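# Insert the peg fully into the boxed plate's hole

## Task

Seat the peg completely in the hole of the plate lying at the bottom of the open box. It counts only if the peg stays inserted after the grippers let go, not if a gripper is holding it there.

## Robot and tools

ROBOT. Two 6-joint arms, left_arm and right_arm, each ending in a two-finger parallel gripper. Joint order from base: waist, shoulder, elbow, forearm roll, wrist pitch, wrist roll. Each elbow stops just before fully straight. Joints are driven at up to 3.14 rad/s. Load limits are 52.2 N m for waist and shoulder, 43.5 for elbow, 23.4 for forearm roll, and 16.5 for both wrist joints. A held object's weight adds to the load.

FRAMES. All reported poses use one scene frame. Its origin is on the table surface midway between the arms, +z is up, +x points out over the table, and left_arm sits on the +y side. The arm names do not tell you which side of an image an arm appears on. Each gripper also has its own axes. Its fingers point along its +z and separate along its y. end_effector_position is the spot between the pads when the fingers are shut, roughly 2 cm short of the fingertips. Closing pushes the tips about 10 mm further along +z.

ROW FORMAT. Both motion tools use a 14-number row, with every number in [-1, 1], even when one arm stays still. Numbers 1-7 are left_arm: dx, dy, dz, rx, ry, rz, opening. Numbers 8-14 are right_arm in the same order.

dx..rz are offsets expressed in that gripper's own axes, not the scene frame. 1.0 equals 0.6 m of travel or 180 degrees of turn. rx, ry, rz form a single rotation vector.

The reference for the offsets is the gripper pose printed in the latest result that shows it. If no result in the current scene has shown it yet, or the call is the second or later call within one reply, the reference is where the gripper is when the action begins.

All offsets are taken from that same reference, never from the previous row. All zeros therefore drives the arm back to the reference; it is not a hold. To keep an arm still, send the offset back to its wanted pose in a reply's first call and zeros after that.

opening is absolute, not an offset: +1 is fully open (0.084 m) and -1 is shut.

Every control step, the commanded pose is clamped to within 70 mm and 16 degrees of the measured pose. When the controller cannot satisfy both position and orientation, position wins.

execute_actions. Argument actions is a list holding zero or one item. An empty list only returns the current state. An item {"rows": [...], "steps": n} plays 1 to 15 rows, one per control step of 1/30 s. steps can be 1-15 and defaults to 15; if there are fewer rows than steps, the last row repeats. An item with only steps (up to 300) is a wait. It counts from the previous result, so your reply time is included. The optional pictures flag (true/false) controls whether camera images are attached; by default they are. A refused call sends nothing.

move. target is one 14-number row, laid out and referenced as above. speed is each arm's top path speed in m/s, from 0.002 to 0.5 (default 0.25); turning is capped at twice that value in rad/s. Each gripper follows a straight path to its target, and both paths finish together. Paths last 0.5 to 10 s; if a path would take longer, motion stops at 10 s before reaching the target. Rotation takes the shorter way.

Moves do not avoid obstacles or the other arm. Grippers lag, can drift off the path, and can exceed speed, especially when the arm is near full stretch. The opening is sent when the move starts. The move ends when all parts are at rest, or 5 s after the path ends.

The result adds a move: line with the ending (done, off_target, moving, held, fault) and any limits that acted, plus each gripper's distance from its target. If only one arm is named in the ending, the other finished normally. limits=paced means the pose sent was clamped. limits=held means a check blocked some steps; once released, the arm may move much faster than speed.

wait. seconds is 0 to 10. Nothing new is sent. Each arm continues only to its last clamped pose, at most 70 mm beyond, and fingers keep closing or opening. Read the pose afterwards and command the remainder.

zoom_image. camera is one of cam_head_left, cam_head_right, cam_left_wrist, cam_right_wrist. region is [x0, y0, x1, y1] in pixels of that camera's latest 504x504 image, with origin at the top-left and a size of at most 504 by 504. The head cameras sit behind the arms, about 0.8 m up, looking down at the table. The wrist cameras ride on the hands.

finished_scene. scene is the number of the current scene. It ends that scene irreversibly and reports success. A reply with no tool call ends everything.

RESULT LINES. left_arm: … | right_arm: … gives position (m), quaternion wxyz and velocities; the printed position can be off, more so at long reach. A pose unreachable line means a clearance check altered or blocked commands to the named arm. HELD flags steps whose row was not fully sent. Hand target shows the pose the controller is currently driving toward. grip_measured is the actual finger opening on the opening scale. Joint torques are total drive outputs, offset and noisy, nonzero even in free air. MOTOR HOT appears from 65 °C; at 80 °C an OVER-TEMPERATURE FAULT brakes that arm until it cools. A TORQUE FAULT happens when contact torque hits a load limit: the arm backs the joint off, holds for 10 s, and drops the rest of the call.

GRIPPING. To hold something, command an opening well below grip_measured; a bigger gap squeezes harder, up to about 24 N per pad for parts up to about 6 cm wide. Fast closing can hit harder. Sending grip_measured itself still holds lightly.

CAUTIONS. Never push or drop anything off the table. Keep the arms from striking or pressing on each other. Faster contact hits harder, and targets set deep past a contact press harder, so approach slowly and release gently. Random tugs may pull on the held peg or shove loose items, so check images before letting go. Finish only after the peg sits fully down on its own with the grippers open.

Each tool is called as name([rows], argument=value, ...), one row to a line, values as JSON.

## Session

I'll start by looking at the current state of the scene.

execute_actions(actions=[])

Scene clock: 0.00 s of 4200.00 s.
left_arm: end_effector_position=(+0.3112, +0.9080, +0.3374) grip_measured=+1.00 end_effector_quat_wxyz=(+0.673, -0.420, +0.604, +0.078) end_effector_velocity=(-0.000, -0.000, +0.000) end_effector_angular_velocity=(+0.001, -0.001, +0.000) | right_arm: end_effector_position=(+0.6822, -0.0304, +0.3595) grip_measured=+1.00 end_effector_quat_wxyz=(+0.309, -0.288, +0.891, +0.165) end_effector_velocity=(-0.000, +0.000, +0.000) end_effector_angular_velocity=(-0.001, -0.001, +0.002)
Joint positions: left_arm=[ 1.492 -0.205 -0.402 -2.487 -1.33  -0.611  0.084] | right_arm=[ 0.59  -0.565 -1.459  0.863 -0.321  2.196  0.084]
Joint velocities: left_arm=[ 0.     0.     0.    -0.    -0.001  0.001  0.   ] | right_arm=[ 0.     0.     0.    -0.    -0.    -0.002  0.   ]
Joint torques (N m, as the arm reports them, + toward a larger angle): no reading
Motor temperatures (°C, as the motors report them): left_arm=[24 22 27 26 27 27] | right_arm=[24 24 24 23 29 29]
Hand target (left_arm): +0.311, +0.908, +0.337; +0.673, -0.420, +0.604, +0.078
Hand target (right_arm): +0.682, -0.030, +0.360; +0.309, -0.288, +0.891, +0.165

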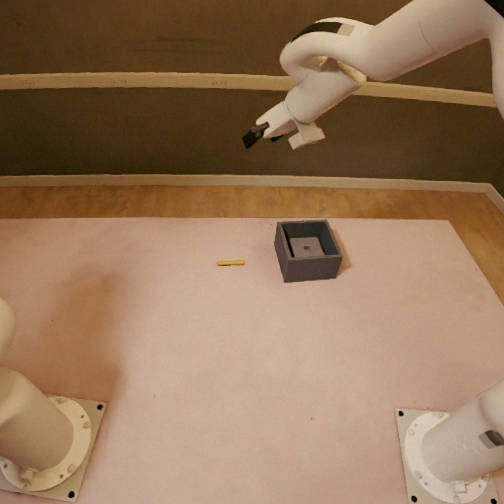

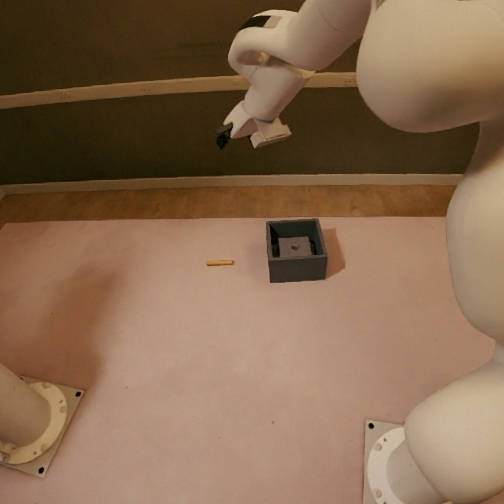

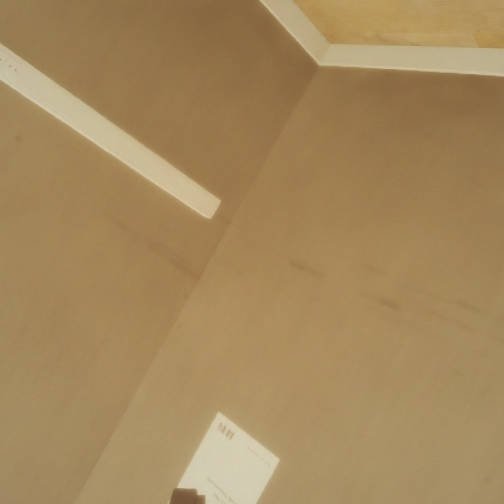

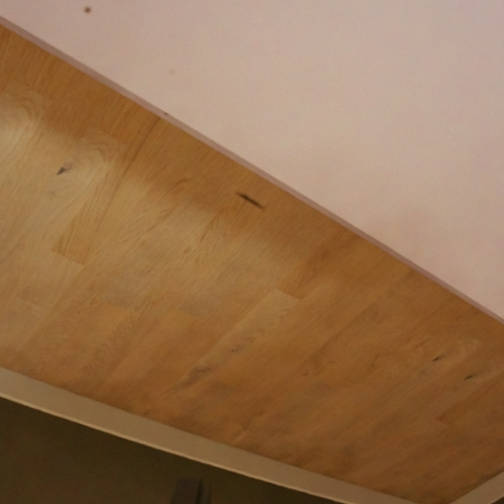

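zoom_image(camera="cam_head_left", region=[190, 190, 370, 310])

zoom_image(camera="cam_head_right", region=[180, 190, 360, 310])

Region (190, 190, 370, 310) of cam_head_left's 504x504 image, scaled by 2.800, with more detail than that image has.

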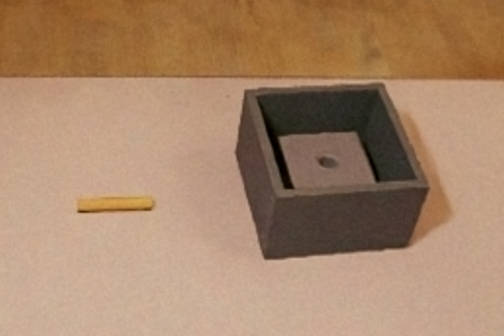

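Region (180, 190, 360, 310) of cam_head_right's 504x504 image, scaled by 2.800, with more detail than that image has.

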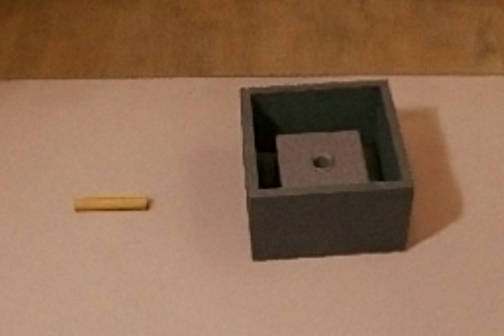

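move(target=[0.919, -0.988, -0.557, -0.2956, 0.3731, -0.0914, 1, 0.2795, -0.0823, 0.0559, -0.0687, 0.2261, -0.2876, 1], speed=0.4)

Scene clock: 123.03 s of 4200.00 s.
left_arm: end_effector_position=(+0.5670, +0.0922, +0.1586) grip_measured=+1.00 end_effector_quat_wxyz=(-0.000, +0.708, -0.707, -0.003) end_effector_velocity=(+0.000, -0.000, -0.001) end_effector_angular_velocity=(+0.000, +0.005, -0.001) | right_arm: end_effector_position=(+0.6201, -0.1219, +0.2199) grip_measured=+1.00 end_effector_quat_wxyz=(-0.001, +0.707, -0.707, +0.000) end_effector_velocity=(-0.000, +0.000, -0.000) end_effector_angular_velocity=(+0.000, +0.001, -0.002)
Joint positions: left_arm=[-0.477 -0.689 -1.303 -6.28  -0.62   0.957  0.084] | right_arm=[ 0.592 -0.779 -1.608  0.001 -0.828  2.002  0.084]
Joint velocities: left_arm=[ 0.001 -0.005 -0.006 -0.005 -0.006  0.006 -0.   ] | right_arm=[ 0.    -0.001 -0.     0.001 -0.     0.002 -0.   ]
Joint torques (N m, as the arm reports them, + toward a larger angle): left_arm=[ -0.78  64.85 -14.89  -2.49  -0.04   0.43] | right_arm=[  3.67  39.92 -20.47   0.85  -0.02  -0.2 ]
Motor temperatures (°C, as the motors report them): left_arm=[24 23 27 26 27 27] | right_arm=[24 25 24 23 29 29]
Hand target (left_arm): +0.567, +0.092, +0.158; -0.000, +0.708, -0.707, -0.004
Hand target (right_arm): +0.620, -0.122, +0.220; -0.001, +0.707, -0.707, +0.000
Off the commanded pose (left_arm): 0.003 m, 0 deg.
Off the commanded pose (right_arm): 0.000 m, 0 deg.
joint sent to its limit (left arm) — the command would take joint 4 (forearm roll) past its lower limit, so that joint was sent only as far as its limit.
After step 90, 117.00 s passed at rest.
move: done; limits=paced
camera_calibration (this result's frames):
cam_left_wrist: T_world_to_cam=[[-0.999865, -0.00478311, 0.0157031, 0.590971], [-0.00473286, 0.999984, 0.00323602, -0.0217075], [-0.0157183, 0.00316126, -0.999871, 0.297837], [0, 0, 0, 1]] pos_world=[0.59547, 0.0235923, 0.288589]
cam_right_wrist: T_world_to_cam=[[-0.999888, -0.00259839, -0.014746, 0.65681], [-0.00309887, 0.999416, 0.034019, 0.181758], [0.014649, 0.0340609, -0.999312, 0.348456], [0, 0, 0, 1]] pos_world=[0.652195, -0.191814, 0.351719]

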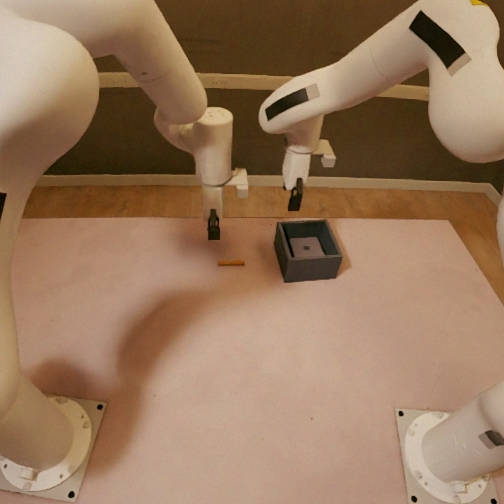

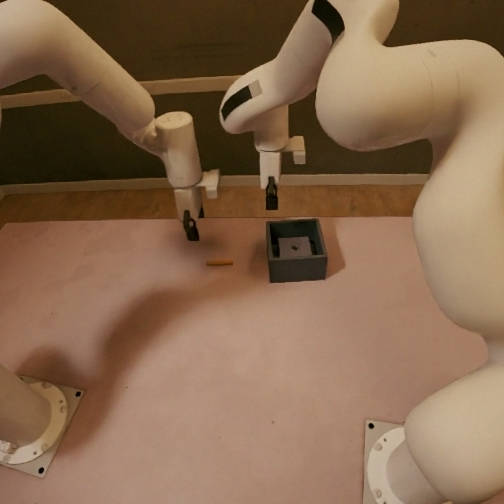

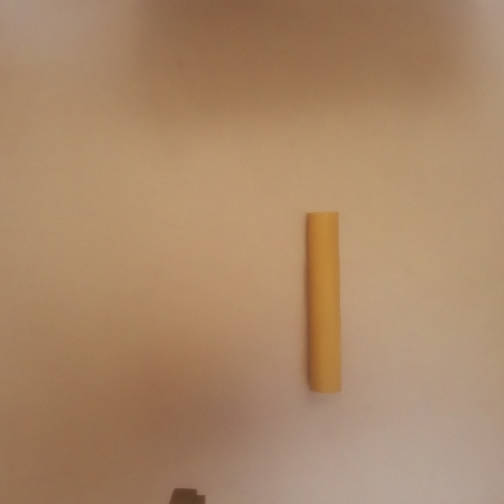

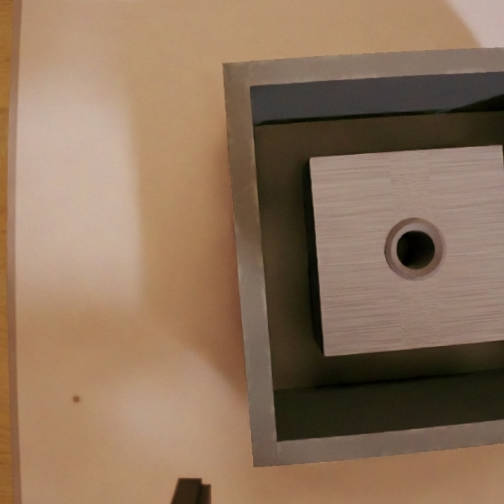

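move(target=[0.027, 0.014, 0.181, 0, 0, 0, 1, 0, 0, 0, 0, 0, 0, 1], speed=0.3)

Scene clock: 199.80 s of 4200.00 s.
left_arm: end_effector_position=(+0.5587, +0.0760, +0.0506) grip_measured=+1.00 end_effector_quat_wxyz=(-0.000, +0.708, -0.707, -0.003) end_effector_velocity=(-0.002, +0.001, -0.004) end_effector_angular_velocity=(+0.003, +0.004, -0.001) | right_arm: end_effector_position=(+0.6201, -0.1219, +0.2199) grip_measured=+1.00 end_effector_quat_wxyz=(-0.001, +0.707, -0.707, +0.000) end_effector_velocity=(-0.000, -0.000, -0.000) end_effector_angular_velocity=(-0.000, +0.000, +0.001)
Joint positions: left_arm=[-0.506 -0.874 -1.321 -6.28  -0.453  0.927  0.084] | right_arm=[ 0.592 -0.779 -1.608  0.001 -0.828  2.002  0.084]
Joint velocities: left_arm=[-0.001 -0.005  0.001  0.     0.002  0.    -0.   ] | right_arm=[-0.     0.     0.    -0.    -0.    -0.001 -0.   ]
Joint torques (N m, as the arm reports them, + toward a larger angle): left_arm=[ -0.57  69.19 -13.33  -2.51  -0.05   0.51] | right_arm=[  2.53  40.16 -20.71   0.94  -0.21  -0.08]
Motor temperatures (°C, as the motors report them): left_arm=[24 23 27 26 27 27] | right_arm=[24 25 24 23 29 29]
Hand target (left_arm): +0.558, +0.076, +0.050; -0.000, +0.708, -0.707, -0.003
Hand target (right_arm): +0.620, -0.122, +0.220; -0.001, +0.707, -0.707, +0.000
Off the commanded pose (left_arm): 0.001 m, 0 deg.
Off the commanded pose (right_arm): 0.000 m, 0 deg.
After step 90, 72.90 s passed at rest.
move: done
camera_calibration (this result's frames):
cam_left_wrist: T_world_to_cam=[[-0.999875, -0.00465506, 0.015115, 0.584336], [-0.00461741, 0.999986, 0.00252453, -0.00523525], [-0.0151266, 0.00245443, -0.999883, 0.189505], [0, 0, 0, 1]] pos_world=[0.587105, 0.00749017, 0.180664]
cam_right_wrist: T_world_to_cam=[[-0.999888, -0.00259862, -0.0147459, 0.65681], [-0.0030991, 0.999416, 0.034019, 0.181759], [0.0146489, 0.0340609, -0.999312, 0.348456], [0, 0, 0, 1]] pos_world=[0.652195, -0.191814, 0.351719]

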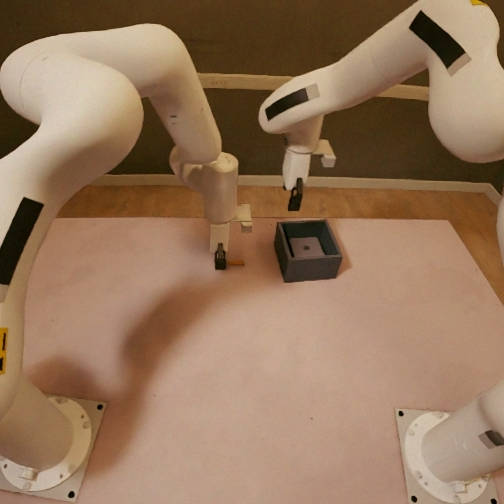

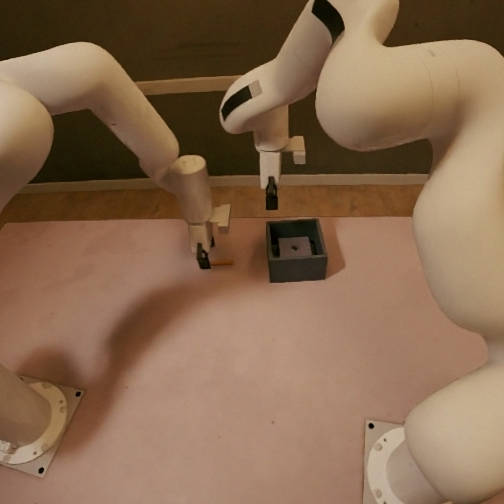

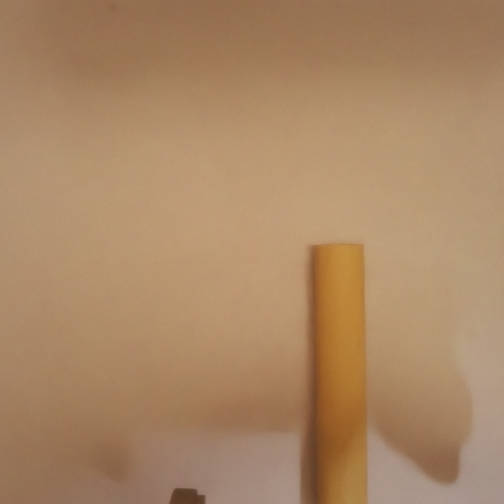

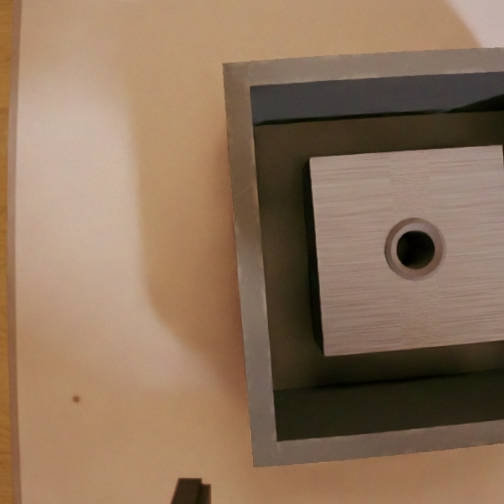

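move(target=[0, 0, 0.0477, 0, 0, 0, 1, 0, 0, 0, 0, 0, 0, 1], speed=0.08)

Scene clock: 212.60 s of 4200.00 s.
left_arm: end_effector_position=(+0.5588, +0.0759, +0.0222) grip_measured=+1.00 end_effector_quat_wxyz=(-0.000, +0.708, -0.707, -0.003) end_effector_velocity=(+0.001, -0.000, -0.000) end_effector_angular_velocity=(-0.001, -0.001, -0.000) | right_arm: end_effector_position=(+0.6201, -0.1219, +0.2199) grip_measured=+1.00 end_effector_quat_wxyz=(-0.001, +0.707, -0.707, +0.000) end_effector_velocity=(+0.000, -0.000, +0.000) end_effector_angular_velocity=(-0.000, -0.000, -0.000)
Joint positions: left_arm=[-0.506 -0.927 -1.335 -6.28  -0.413  0.927  0.084] | right_arm=[ 0.592 -0.779 -1.608  0.001 -0.828  2.002  0.084]
Joint velocities: left_arm=[ 0.    -0.001 -0.001  0.     0.001 -0.     0.   ] | right_arm=[-0.  0. -0. -0. -0.  0. -0.]
Joint torques (N m, as the arm reports them, + toward a larger angle): left_arm=[ -0.91  69.19 -12.84  -2.65  -0.04   0.5 ] | right_arm=[  3.08  40.98 -20.21   0.77  -0.18  -0.2 ]
Motor temperatures (°C, as the motors report them): left_arm=[24 23 27 26 27 27] | right_arm=[24 25 24 23 29 29]
Hand target (left_arm): +0.559, +0.076, +0.022; -0.000, +0.708, -0.707, -0.003
Hand target (right_arm): +0.620, -0.122, +0.220; -0.001, +0.707, -0.707, +0.000
Off the commanded pose (left_arm): 0.000 m, 0 deg.
Off the commanded pose (right_arm): 0.000 m, 0 deg.
After step 90, 9.03 s passed at rest.
move: done
camera_calibration (this result's frames):
cam_left_wrist: T_world_to_cam=[[-0.999878, -0.00460979, 0.0149039, 0.584832], [-0.00457656, 0.999987, 0.00226311, -0.00512158], [-0.0149142, 0.00219463, -0.999886, 0.161045], [0, 0, 0, 1]] pos_world=[0.587139, 0.00746403, 0.152322]
cam_right_wrist: T_world_to_cam=[[-0.999888, -0.00259894, -0.014746, 0.65681], [-0.00309942, 0.999416, 0.034019, 0.181759], [0.014649, 0.0340609, -0.999312, 0.348456], [0, 0, 0, 1]] pos_world=[0.652195, -0.191814, 0.351719]

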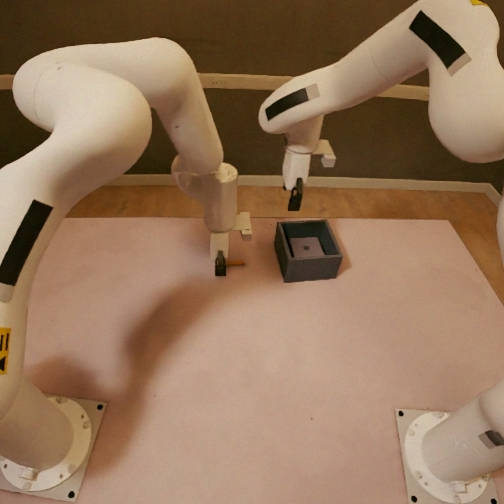

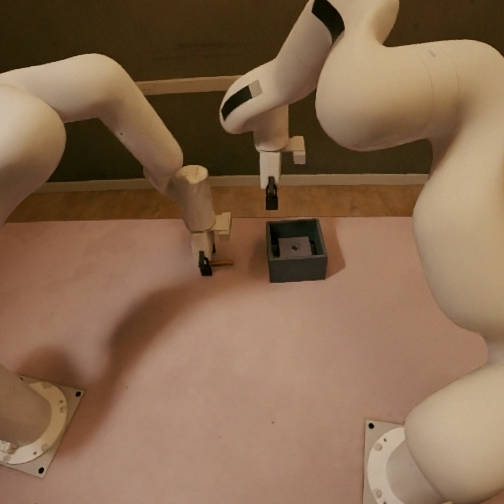

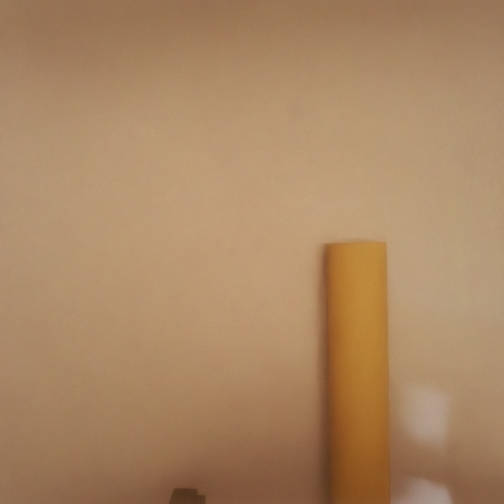

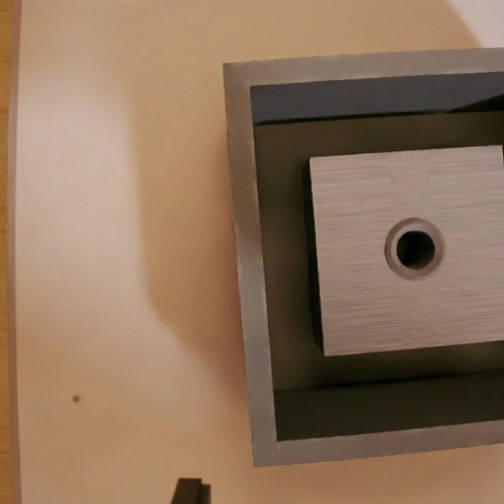

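execute_actions([
  {"rows": [[0,0,0,0,0,0,0.6, 0,0,0,0,0,0,1],[0,0,0,0,0,0,0.2, 0,0,0,0,0,0,1],[0,0,0,0,0,0,-0.2, 0,0,0,0,0,0,1],[0,0,0,0,0,0,-0.5, 0,0,0,0,0,0,1],[0,0,0,0,0,0,-0.7, 0,0,0,0,0,0,1],[0,0,0,0,0,0,-0.85, 0,0,0,0,0,0,1],[0,0,0,0,0,0,-1, 0,0,0,0,0,0,1]], "steps": 15},
], pictures=false)

Scene clock: 217.43 s of 4200.00 s.
left_arm: end_effector_position=(+0.5588, +0.0759, +0.0222) grip_measured=-0.70 end_effector_quat_wxyz=(-0.000, +0.708, -0.707, -0.003) end_effector_velocity=(+0.000, -0.000, +0.000) end_effector_angular_velocity=(-0.000, -0.001, -0.001) | right_arm: end_effector_position=(+0.6201, -0.1219, +0.2199) grip_measured=+1.00 end_effector_quat_wxyz=(-0.001, +0.707, -0.707, +0.000) end_effector_velocity=(+0.000, +0.000, +0.000) end_effector_angular_velocity=(+0.001, +0.000, +0.000)
Joint positions: left_arm=[-0.506 -0.927 -1.335 -6.28  -0.413  0.927  0.013] | right_arm=[ 0.592 -0.779 -1.608  0.001 -0.828  2.002  0.084]
Joint velocities: left_arm=[-0.     0.    -0.     0.001  0.001 -0.001 -0.   ] | right_arm=[-0.     0.    -0.     0.001 -0.    -0.001 -0.   ]
Joint torques (N m, as the arm reports them, + toward a larger angle): left_arm=[ -1.19  69.94 -12.75  -2.66  -0.09   0.51] | right_arm=[  4.35  41.31 -20.75   0.73  -0.06  -0.11]
Motor temperatures (°C, as the motors report them): left_arm=[24 23 27 26 27 27] | right_arm=[24 25 24 23 29 29]
Hand target (left_arm): +0.559, +0.076, +0.022; -0.000, +0.708, -0.707, -0.003
Hand target (right_arm): +0.620, -0.122, +0.220; -0.001, +0.707, -0.707, +0.000
Off the commanded pose (left_arm): 0.000 m, 0 deg.
Off the commanded pose (right_arm): 0.000 m, 0 deg.
Steps of this call (steps 1 to 90: nothing new was sent; then 1.33 s passed at rest; steps 91 to 105: all 15 steps of this action). Readings (end_effector_position):
91: left_arm (+0.5587, +0.0760, +0.0220) | right_arm (+0.6201, -0.1219, +0.2199)
92: left_arm (+0.5587, +0.0760, +0.0220) | right_arm (+0.6201, -0.1219, +0.2199)
94: left_arm (+0.5588, +0.0759, +0.0221) | right_arm (+0.6201, -0.1219, +0.2199)
98: left_arm (+0.5588, +0.0759, +0.0222) | right_arm (+0.6201, -0.1219, +0.2199)
105: the state above

move(target=[0.1598, 0.148, -0.2963, 0, 0, -0.2539, -1, 0, 0, -0.2333, 0, 0, -0.2539, 1], speed=0.3)

Scene clock: 256.97 s of 4200.00 s.
left_arm: end_effector_position=(+0.4708, -0.0199, +0.1994) grip_measured=-0.70 end_effector_quat_wxyz=(-0.002, +0.926, -0.376, -0.002) end_effector_velocity=(-0.000, -0.001, +0.002) end_effector_angular_velocity=(-0.001, -0.001, +0.005) | right_arm: end_effector_position=(+0.6201, -0.1222, +0.3596) grip_measured=+1.00 end_effector_quat_wxyz=(-0.000, +0.926, -0.377, +0.000) end_effector_velocity=(+0.001, -0.000, +0.002) end_effector_angular_velocity=(+0.001, -0.002, +0.004)
Joint positions: left_arm=[-0.717 -0.638 -1.327 -6.281 -0.695 -0.08   0.013] | right_arm=[ 0.591 -0.671 -1.758  0.    -1.086  1.205  0.084]
Joint velocities: left_arm=[-0.002  0.002 -0.002 -0.    -0.003 -0.007 -0.   ] | right_arm=[-0.     0.001 -0.003 -0.    -0.002 -0.005 -0.   ]
Joint torques (N m, as the arm reports them, + toward a larger angle): left_arm=[ -0.43  64.83 -15.52  -2.47  -0.02   0.41] | right_arm=[  4.19  38.78 -21.32   0.66  -0.1   -0.17]
Motor temperatures (°C, as the motors report them): left_arm=[24 23 27 26 27 27] | right_arm=[24 25 24 23 29 29]
Hand target (left_arm): +0.471, -0.020, +0.200; -0.002, +0.926, -0.376, -0.002
Hand target (right_arm): +0.620, -0.122, +0.360; -0.001, +0.926, -0.377, +0.000
Off the commanded pose (left_arm): 0.001 m, 0 deg.
Off the commanded pose (right_arm): 0.000 m, 0 deg.
After step 90, 34.77 s passed at rest.
move: done
camera_calibration (this result's frames):
cam_left_wrist: T_world_to_cam=[[-0.694924, -0.719022, 0.00933332, 0.337086], [-0.719023, 0.694975, 0.0039035, 0.419783], [-0.00929313, -0.00399823, -0.999949, 0.334373], [0, 0, 0, 1]] pos_world=[0.53919, -0.0480291, 0.329571]
cam_right_wrist: T_world_to_cam=[[-0.696991, -0.716931, -0.014595, 0.38373], [-0.716955, 0.696346, 0.0328375, 0.583393], [-0.0133791, 0.0333514, -0.999354, 0.505408], [0, 0, 0, 1]] pos_world=[0.692484, -0.147991, 0.491525]

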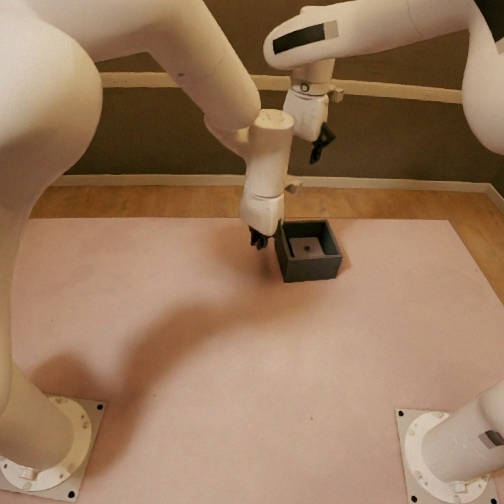

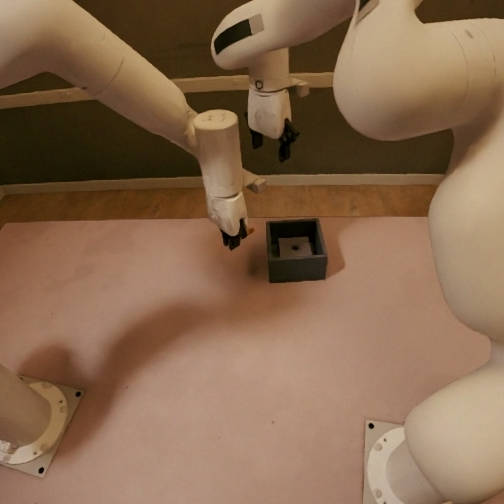

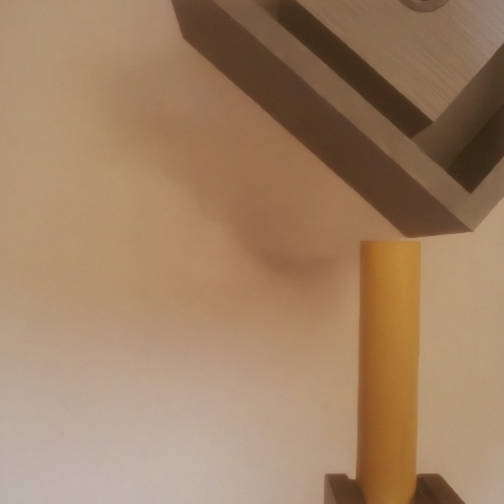

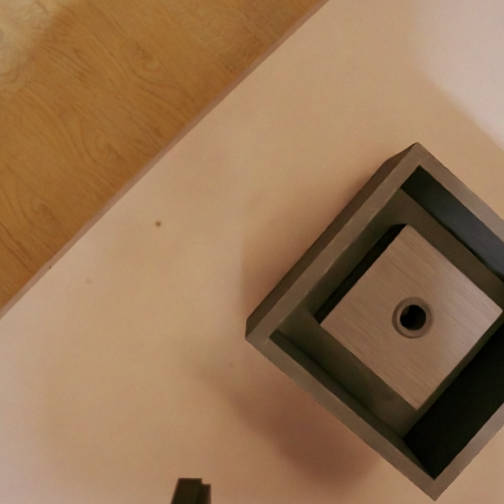

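move(target=[0, 0, 0, 0, 0.5, 0, -1, -0.2726, 0.0519, 0, 0, 0, 0, 1], speed=0.3)

Scene clock: 284.37 s of 4200.00 s.
left_arm: end_effector_position=(+0.4711, -0.0209, +0.1989) grip_measured=-0.70 end_effector_quat_wxyz=(+0.292, +0.646, -0.293, +0.642) end_effector_velocity=(-0.000, +0.001, -0.001) end_effector_angular_velocity=(-0.001, -0.003, +0.001) | right_arm: end_effector_position=(+0.4814, -0.0300, +0.3600) grip_measured=+1.00 end_effector_quat_wxyz=(-0.001, +0.926, -0.377, +0.000) end_effector_velocity=(-0.000, -0.000, +0.000) end_effector_angular_velocity=(-0.001, -0.001, -0.001)
Joint positions: left_arm=[-0.717 -0.781 -0.664 -6.281  1.682 -0.001  0.013] | right_arm=[ 0.822 -0.478 -1.474  0.001 -0.994  1.436  0.084]
Joint velocities: left_arm=[ 0.    -0.005 -0.001 -0.001  0.007  0.002  0.   ] | right_arm=[ 0.001  0.     0.    -0.001 -0.     0.002 -0.   ]
Joint torques (N m, as the arm reports them, + toward a larger angle): left_arm=[-0.78 54.4  -6.79 -2.86  1.52  0.55] | right_arm=[  2.84  34.79 -21.04   0.7   -0.06  -0.18]
Motor temperatures (°C, as the motors report them): left_arm=[24 23 27 26 27 27] | right_arm=[24 25 24 23 29 29]
Hand target (left_arm): +0.471, -0.021, +0.199; +0.292, +0.646, -0.293, +0.642
Hand target (right_arm): +0.481, -0.030, +0.360; -0.001, +0.926, -0.377, +0.000
Off the commanded pose (left_arm): 0.001 m, 5 deg.
Off the commanded pose (right_arm): 0.001 m, 0 deg.
joint sent to its limit (left arm) — the command would take joint 4 (forearm roll) past its lower limit, so that joint was sent only as far as its limit.
After step 90, 21.27 s passed at rest.
move: off_target (left_arm)
camera_calibration (this result's frames):
cam_left_wrist: T_world_to_cam=[[-0.759969, -0.649942, 0.00465546, 0.369587], [-0.0061669, 0.0000481237, -0.999981, 0.270109], [0.64993, -0.759984, -0.0040447, -0.190527], [0, 0, 0, 1]] pos_world=[0.40637, 0.0954, 0.267613]
cam_right_wrist: T_world_to_cam=[[-0.696948, -0.716962, -0.0151305, 0.353319], [-0.716994, 0.69627, 0.0335844, 0.419449], [-0.0135439, 0.0342551, -0.999321, 0.50098], [0, 0, 0, 1]] pos_world=[0.553772, -0.0558946, 0.491899]

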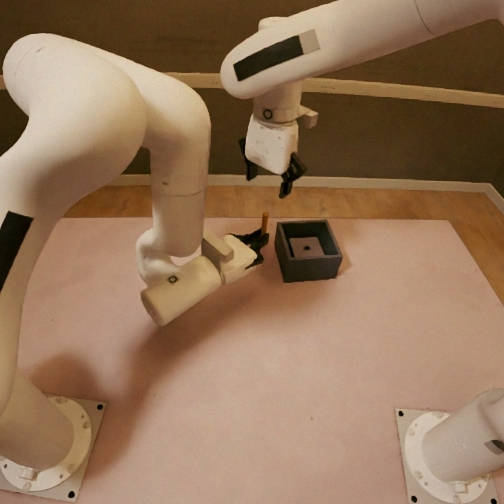

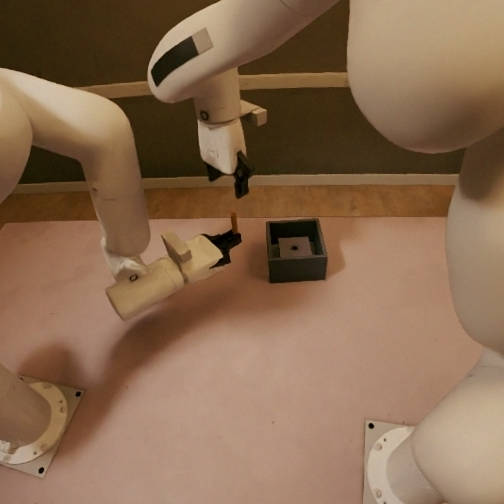

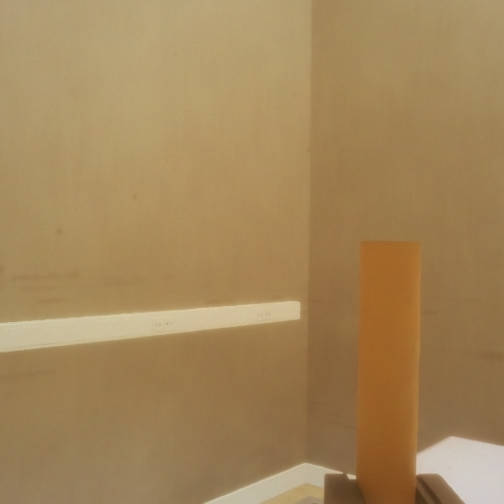

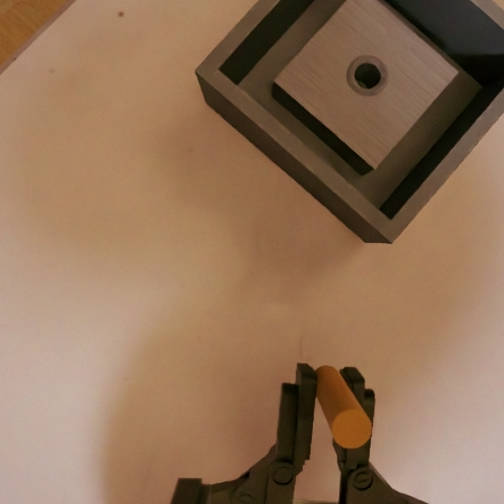

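move(target=[0, 0, 0, 0, 0, 0, -1, 0, 0, 0.175, 0, 0, 0, 1], speed=0.2)

Scene clock: 315.50 s of 4200.00 s.
left_arm: end_effector_position=(+0.4711, -0.0209, +0.1989) grip_measured=-0.70 end_effector_quat_wxyz=(+0.292, +0.646, -0.293, +0.642) end_effector_velocity=(+0.000, +0.000, -0.000) end_effector_angular_velocity=(+0.001, -0.000, +0.001) | right_arm: end_effector_position=(+0.4814, -0.0296, +0.2555) grip_measured=+1.00 end_effector_quat_wxyz=(-0.001, +0.926, -0.377, +0.000) end_effector_velocity=(-0.000, -0.000, -0.003) end_effector_angular_velocity=(-0.001, +0.002, -0.001)
Joint positions: left_arm=[-0.717 -0.781 -0.664 -6.281  1.682 -0.001  0.013] | right_arm=[ 0.823 -0.569 -1.36   0.001 -0.789  1.435  0.084]
Joint velocities: left_arm=[-0.    -0.     0.    -0.001 -0.     0.001 -0.   ] | right_arm=[-0.    -0.003  0.002  0.001  0.003  0.     0.   ]
Joint torques (N m, as the arm reports them, + toward a larger angle): left_arm=[-1.07 54.79 -6.96 -2.76  1.52  0.51] | right_arm=[  3.9   35.95 -20.21   0.48  -0.11  -0.2 ]
Motor temperatures (°C, as the motors report them): left_arm=[24 23 27 26 27 27] | right_arm=[24 25 24 23 29 29]
Hand target (left_arm): +0.471, -0.021, +0.199; +0.292, +0.646, -0.293, +0.642
Hand target (right_arm): +0.481, -0.030, +0.255; -0.001, +0.926, -0.377, -0.000
Off the commanded pose (left_arm): 0.000 m, 0 deg.
Off the commanded pose (right_arm): 0.001 m, 0 deg.
joint sent to its limit (left arm) — the command would take joint 4 (forearm roll) past its lower limit, so that joint was sent only as far as its limit.
After step 90, 27.20 s passed at rest.
move: done
camera_calibration (this result's frames):
cam_left_wrist: T_world_to_cam=[[-0.75997, -0.649942, 0.00465539, 0.369587], [-0.0061686, 0.0000502309, -0.999981, 0.270108], [0.649929, -0.759984, -0.00404741, -0.190526], [0, 0, 0, 1]] pos_world=[0.40637, 0.0954004, 0.267611]
cam_right_wrist: T_world_to_cam=[[-0.69675, -0.717136, -0.0159972, 0.352122], [-0.717196, 0.696057, 0.0336961, 0.422773], [-0.0130297, 0.0349509, -0.999304, 0.396306], [0, 0, 0, 1]] pos_world=[0.553716, -0.0556056, 0.387418]

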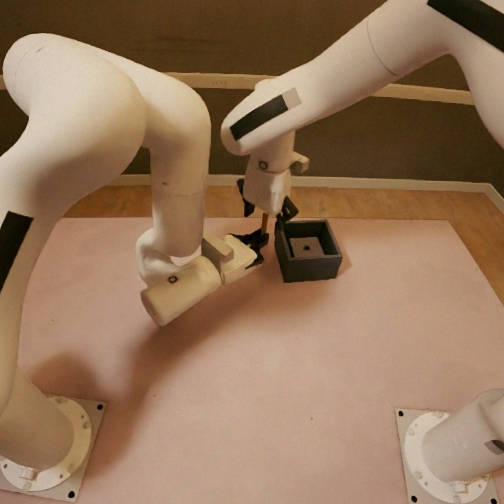

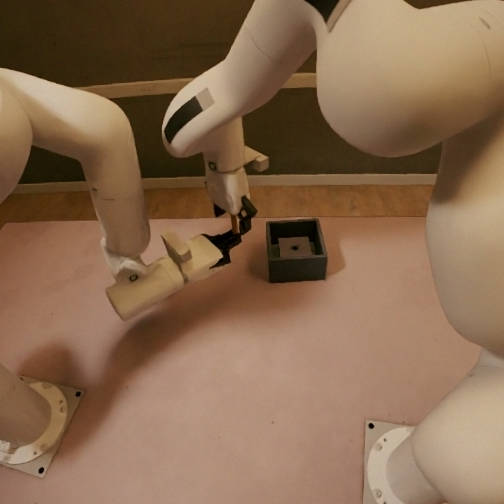

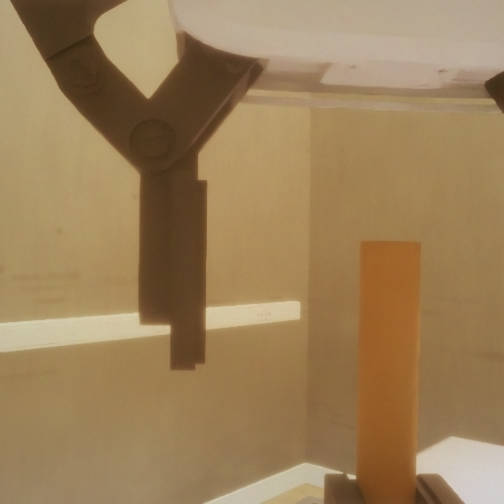

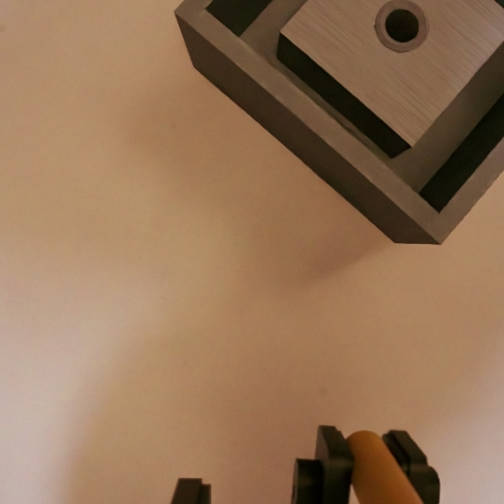

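execute_actions([
  {"rows": [[0,0,0,0,0,0,-1, 0,0,-0.008,0,0,0,1],[0,0,0,0,0,0,-1, 0,0,-0.0167,0,0,0,1],[0,0,0,0,0,0,-1, 0,0,-0.0167,0,0,0,1],[0,0,0,0,0,0,-1, 0,0,-0.0167,0,0,0,1],[0,0,0,0,0,0,-1, 0,0,-0.0167,0,0,0,0.6],[0,0,0,0,0,0,-1, 0,0,-0.0167,0,0,0,0.2],[0,0,0,0,0,0,-1, 0,0,-0.0167,0,0,0,-0.2],[0,0,0,0,0,0,-1, 0,0,-0.0167,0,0,0,-0.5],[0,0,0,0,0,0,-1, 0,0,-0.0167,0,0,0,-0.7],[0,0,0,0,0,0,-1, 0,0,-0.0167,0,0,0,-0.85],[0,0,0,0,0,0,-1, 0,0,-0.0167,0,0,0,-1]], "steps": 15},
])

Scene clock: 339.03 s of 4200.00 s.
left_arm: end_effector_position=(+0.4711, -0.0209, +0.1989) grip_measured=-0.70 end_effector_quat_wxyz=(+0.292, +0.646, -0.293, +0.642) end_effector_velocity=(+0.000, -0.000, +0.000) end_effector_angular_velocity=(-0.001, +0.000, +0.000) | right_arm: end_effector_position=(+0.4814, -0.0297, +0.2654) grip_measured=-0.55 end_effector_quat_wxyz=(-0.001, +0.926, -0.377, +0.000) end_effector_velocity=(+0.000, +0.000, +0.001) end_effector_angular_velocity=(+0.001, -0.001, -0.001)
Joint positions: left_arm=[-0.717 -0.781 -0.664 -6.281  1.682 -0.001  0.013] | right_arm=[ 0.823 -0.558 -1.368  0.001 -0.808  1.435  0.02 ]
Joint velocities: left_arm=[ 0.     0.    -0.     0.     0.    -0.001 -0.   ] | right_arm=[ 0.     0.001 -0.001  0.001 -0.     0.001 -0.191]
Joint torques (N m, as the arm reports them, + toward a larger angle): left_arm=[-0.73 54.59 -6.73 -3.17  1.49  0.5 ] | right_arm=[  1.81  34.13 -19.86   0.34  -0.03  -0.08]
Motor temperatures (°C, as the motors report them): left_arm=[24 23 27 26 27 27] | right_arm=[24 25 24 23 29 29]
Hand target (left_arm): +0.471, -0.021, +0.199; +0.292, +0.646, -0.293, +0.642
Hand target (right_arm): +0.481, -0.030, +0.266; -0.001, +0.926, -0.377, +0.000
Off the commanded pose (left_arm): 0.000 m, 0 deg.
Off the commanded pose (right_arm): 0.000 m, 0 deg.
joint sent to its limit (left arm) — the command would take joint 4 (forearm roll) past its lower limit, so that joint was sent only as far as its limit.
Steps of this call (steps 1 to 90: nothing new was sent; then 20.03 s passed at rest; steps 91 to 105: all 15 steps of this action). Readings (end_effector_position):
91: left_arm (+0.4711, -0.0209, +0.1989) | right_arm (+0.4812, -0.0298, +0.2550)
92: left_arm (+0.4711, -0.0209, +0.1989) | right_arm (+0.4811, -0.0299, +0.2560)
94: left_arm (+0.4711, -0.0209, +0.1989) | right_arm (+0.4813, -0.0298, +0.2614)
98: left_arm (+0.4711, -0.0209, +0.1989) | right_arm (+0.4816, -0.0295, +0.2656)
105: the state above
camera_calibration (this result's frames):
cam_left_wrist: T_world_to_cam=[[-0.759969, -0.649942, 0.00465523, 0.369587], [-0.00616843, 0.0000502709, -0.999981, 0.270108], [0.649929, -0.759984, -0.00404733, -0.190526], [0, 0, 0, 1]] pos_world=[0.40637, 0.0954004, 0.267611]
cam_right_wrist: T_world_to_cam=[[-0.696767, -0.717123, -0.0158283, 0.352191], [-0.717177, 0.696076, 0.0336948, 0.42245], [-0.0131456, 0.0348291, -0.999307, 0.406279], [0, 0, 0, 1]] pos_world=[0.553707, -0.0556442, 0.397337]

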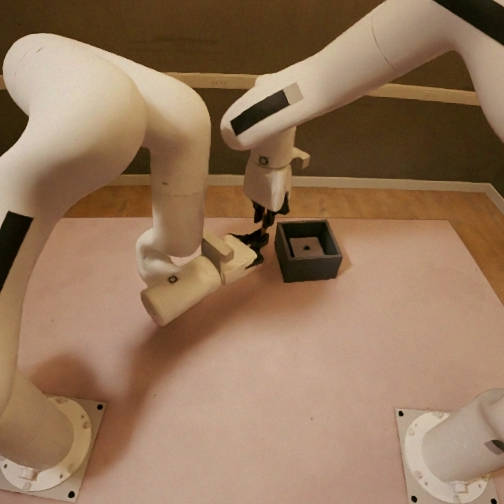

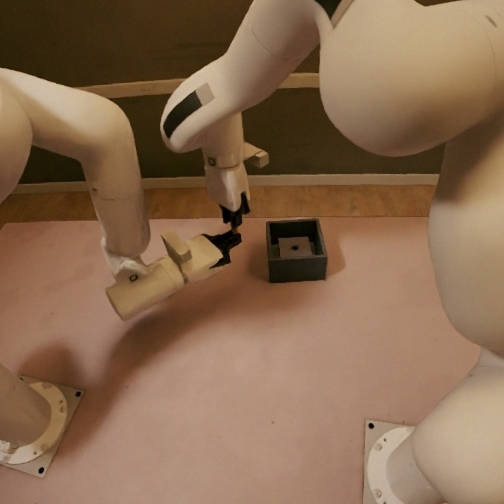

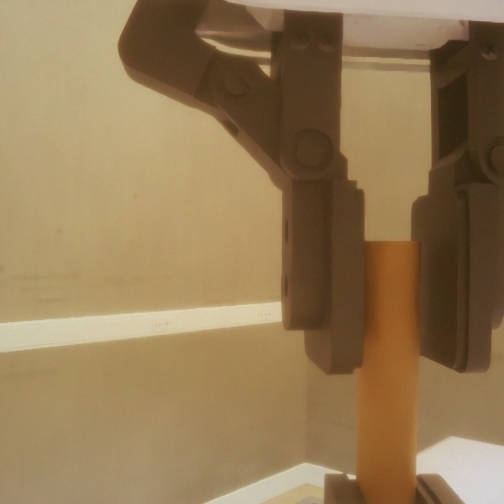

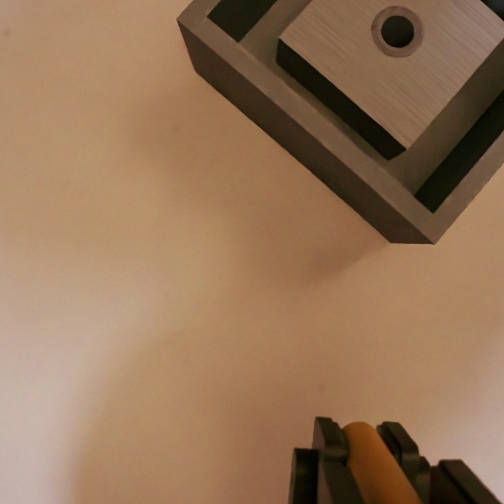

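execute_actions([
  {"rows": [[0,0,0,0,0,0,-1, 0,0,0,0,0,0,-1]], "steps": 8},
])

Scene clock: 343.70 s of 4200.00 s.
left_arm: end_effector_position=(+0.4710, -0.0208, +0.1989) grip_measured=-0.70 end_effector_quat_wxyz=(+0.292, +0.646, -0.293, +0.642) end_effector_velocity=(-0.000, -0.000, -0.000) end_effector_angular_velocity=(+0.000, +0.001, -0.001) | right_arm: end_effector_position=(+0.4814, -0.0297, +0.2655) grip_measured=-0.69 end_effector_quat_wxyz=(-0.001, +0.926, -0.377, +0.000) end_effector_velocity=(-0.000, +0.000, -0.000) end_effector_angular_velocity=(+0.001, +0.001, -0.001)
Joint positions: left_arm=[-0.717 -0.781 -0.664 -6.281  1.681 -0.001  0.013] | right_arm=[ 0.823 -0.558 -1.368  0.001 -0.808  1.435  0.014]
Joint velocities: left_arm=[ 0.     0.    -0.     0.001 -0.001 -0.    -0.   ] | right_arm=[-0.    -0.    -0.     0.001  0.    -0.001 -0.   ]
Joint torques (N m, as the arm reports them, + toward a larger angle): left_arm=[-4.57 56.17 -7.15 -2.69  1.84  0.75] | right_arm=[  4.9   35.26 -23.3    0.86   2.72  -0.12]
Motor temperatures (°C, as the motors report them): left_arm=[24 23 27 26 27 27] | right_arm=[24 25 24 23 29 29]
Hand target (left_arm): +0.471, -0.021, +0.199; +0.292, +0.646, -0.293, +0.642
Hand target (right_arm): +0.481, -0.030, +0.265; -0.001, +0.926, -0.377, +0.000
Off the commanded pose (left_arm): 0.000 m, 0 deg.
Off the commanded pose (right_arm): 0.000 m, 0 deg.
joint sent to its limit (left arm) — the command would take joint 4 (forearm roll) past its lower limit, so that joint was sent only as far as its limit.
Steps of this call (steps 1 to 90: nothing new was sent; then 1.40 s passed at rest; steps 91 to 98: all 8 steps of this action). Readings (end_effector_position):
91: left_arm (+0.4711, -0.0209, +0.1989) | right_arm (+0.4814, -0.0297, +0.2655)
92: left_arm (+0.4711, -0.0209, +0.1989) | right_arm (+0.4814, -0.0297, +0.2655)
94: left_arm (+0.4710, -0.0208, +0.1989) | right_arm (+0.4814, -0.0297, +0.2655)
98: the state above
camera_calibration (this result's frames):
cam_left_wrist: T_world_to_cam=[[-0.75997, -0.649941, 0.00465754, 0.369585], [-0.00625492, 0.000147864, -0.99998, 0.270108], [0.649928, -0.759985, -0.0041777, -0.190486], [0, 0, 0, 1]] pos_world=[0.406365, 0.0954021, 0.267586]
cam_right_wrist: T_world_to_cam=[[-0.696766, -0.717122, -0.0159125, 0.352237], [-0.71718, 0.696074, 0.0336864, 0.422453], [-0.013081, 0.0348837, -0.999306, 0.40628], [0, 0, 0, 1]] pos_world=[0.553716, -0.0556337, 0.397372]

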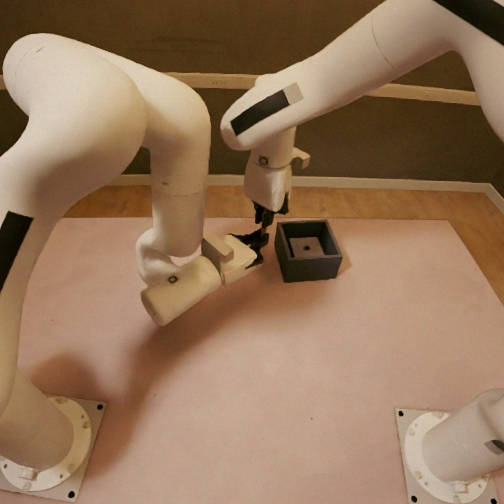

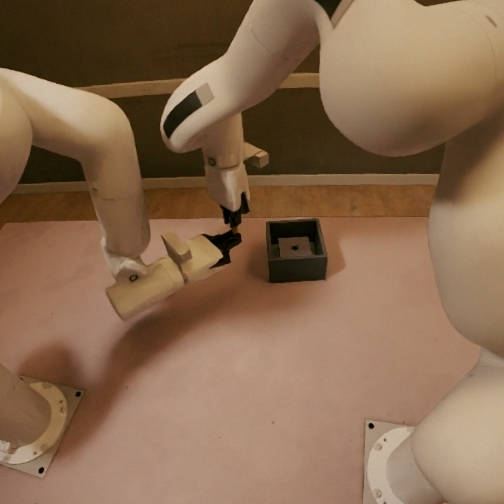

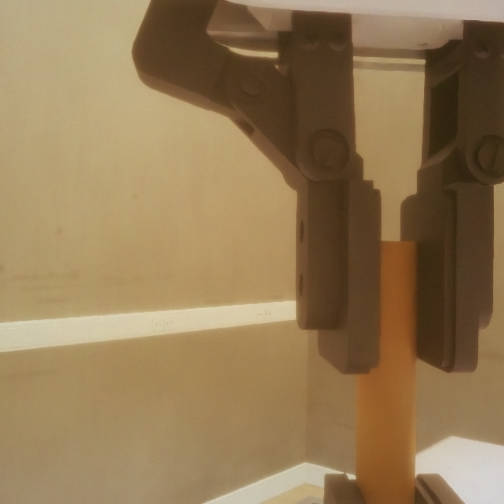

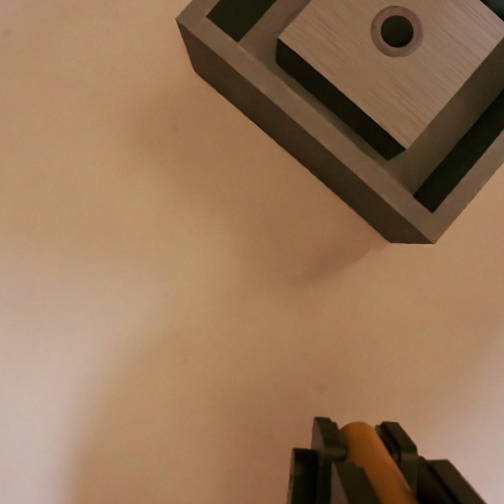

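execute_actions([
  {"rows": [[0,0,0,0,0,0,-0.5, 0,0,0,0,0,0,-1],[0,0,0,0,0,0,-0.2, 0,0,0,0,0,0,-1],[0,0,0,0,0,0,0.2, 0,0,0,0,0,0,-1],[0,0,0,0,0,0,0.6, 0,0,0,0,0,0,-1],[0,0,0,0,0,0,1, 0,0,0,0,0,0,-1]], "steps": 10},
], pictures=false)

Scene clock: 367.67 s of 4200.00 s.
left_arm: end_effector_position=(+0.4710, -0.0210, +0.1991) grip_measured=+0.75 end_effector_quat_wxyz=(+0.292, +0.646, -0.293, +0.642) end_effector_velocity=(+0.001, +0.001, -0.001) end_effector_angular_velocity=(+0.004, +0.002, +0.003) | right_arm: end_effector_position=(+0.4817, -0.0294, +0.2655) grip_measured=-0.69 end_effector_quat_wxyz=(-0.002, +0.926, -0.377, +0.000) end_effector_velocity=(-0.002, -0.002, -0.001) end_effector_angular_velocity=(-0.006, +0.007, -0.001)
Joint positions: left_arm=[-0.717 -0.781 -0.664 -6.281  1.682 -0.001  0.075] | right_arm=[ 0.823 -0.558 -1.368  0.001 -0.807  1.435  0.013]
Joint velocities: left_arm=[ 0.002 -0.001  0.001 -0.001 -0.003  0.001  0.187] | right_arm=[-0.     0.     0.002 -0.001 -0.008  0.002 -0.   ]
Joint torques (N m, as the arm reports them, + toward a larger angle): left_arm=[-1.05 54.16 -6.5  -2.88  1.42  0.52] | right_arm=[  3.32  35.03 -20.36   0.9    0.01  -0.14]
Motor temperatures (°C, as the motors report them): left_arm=[24 23 27 26 27 27] | right_arm=[24 25 24 23 29 29]
Hand target (left_arm): +0.471, -0.021, +0.199; +0.292, +0.646, -0.293, +0.642
Hand target (right_arm): +0.481, -0.030, +0.265; -0.001, +0.926, -0.377, +0.000
Off the commanded pose (left_arm): 0.000 m, 0 deg.
Off the commanded pose (right_arm): 0.000 m, 0 deg.
joint sent to its limit (left arm) — the command would take joint 4 (forearm roll) past its lower limit, so that joint was sent only as far as its limit.
Steps of this call (steps 1 to 90: nothing new was sent; then 20.63 s passed at rest; steps 91 to 100: all 10 steps of this action). Readings (end_effector_position):
91: left_arm (+0.4711, -0.0209, +0.1989) | right_arm (+0.4814, -0.0297, +0.2654)
92: left_arm (+0.4710, -0.0210, +0.1990) | right_arm (+0.4817, -0.0295, +0.2655)
94: left_arm (+0.4708, -0.0213, +0.1994) | right_arm (+0.4822, -0.0290, +0.2657)
98: left_arm (+0.4709, -0.0211, +0.1992) | right_arm (+0.4819, -0.0293, +0.2656)
100: the state above


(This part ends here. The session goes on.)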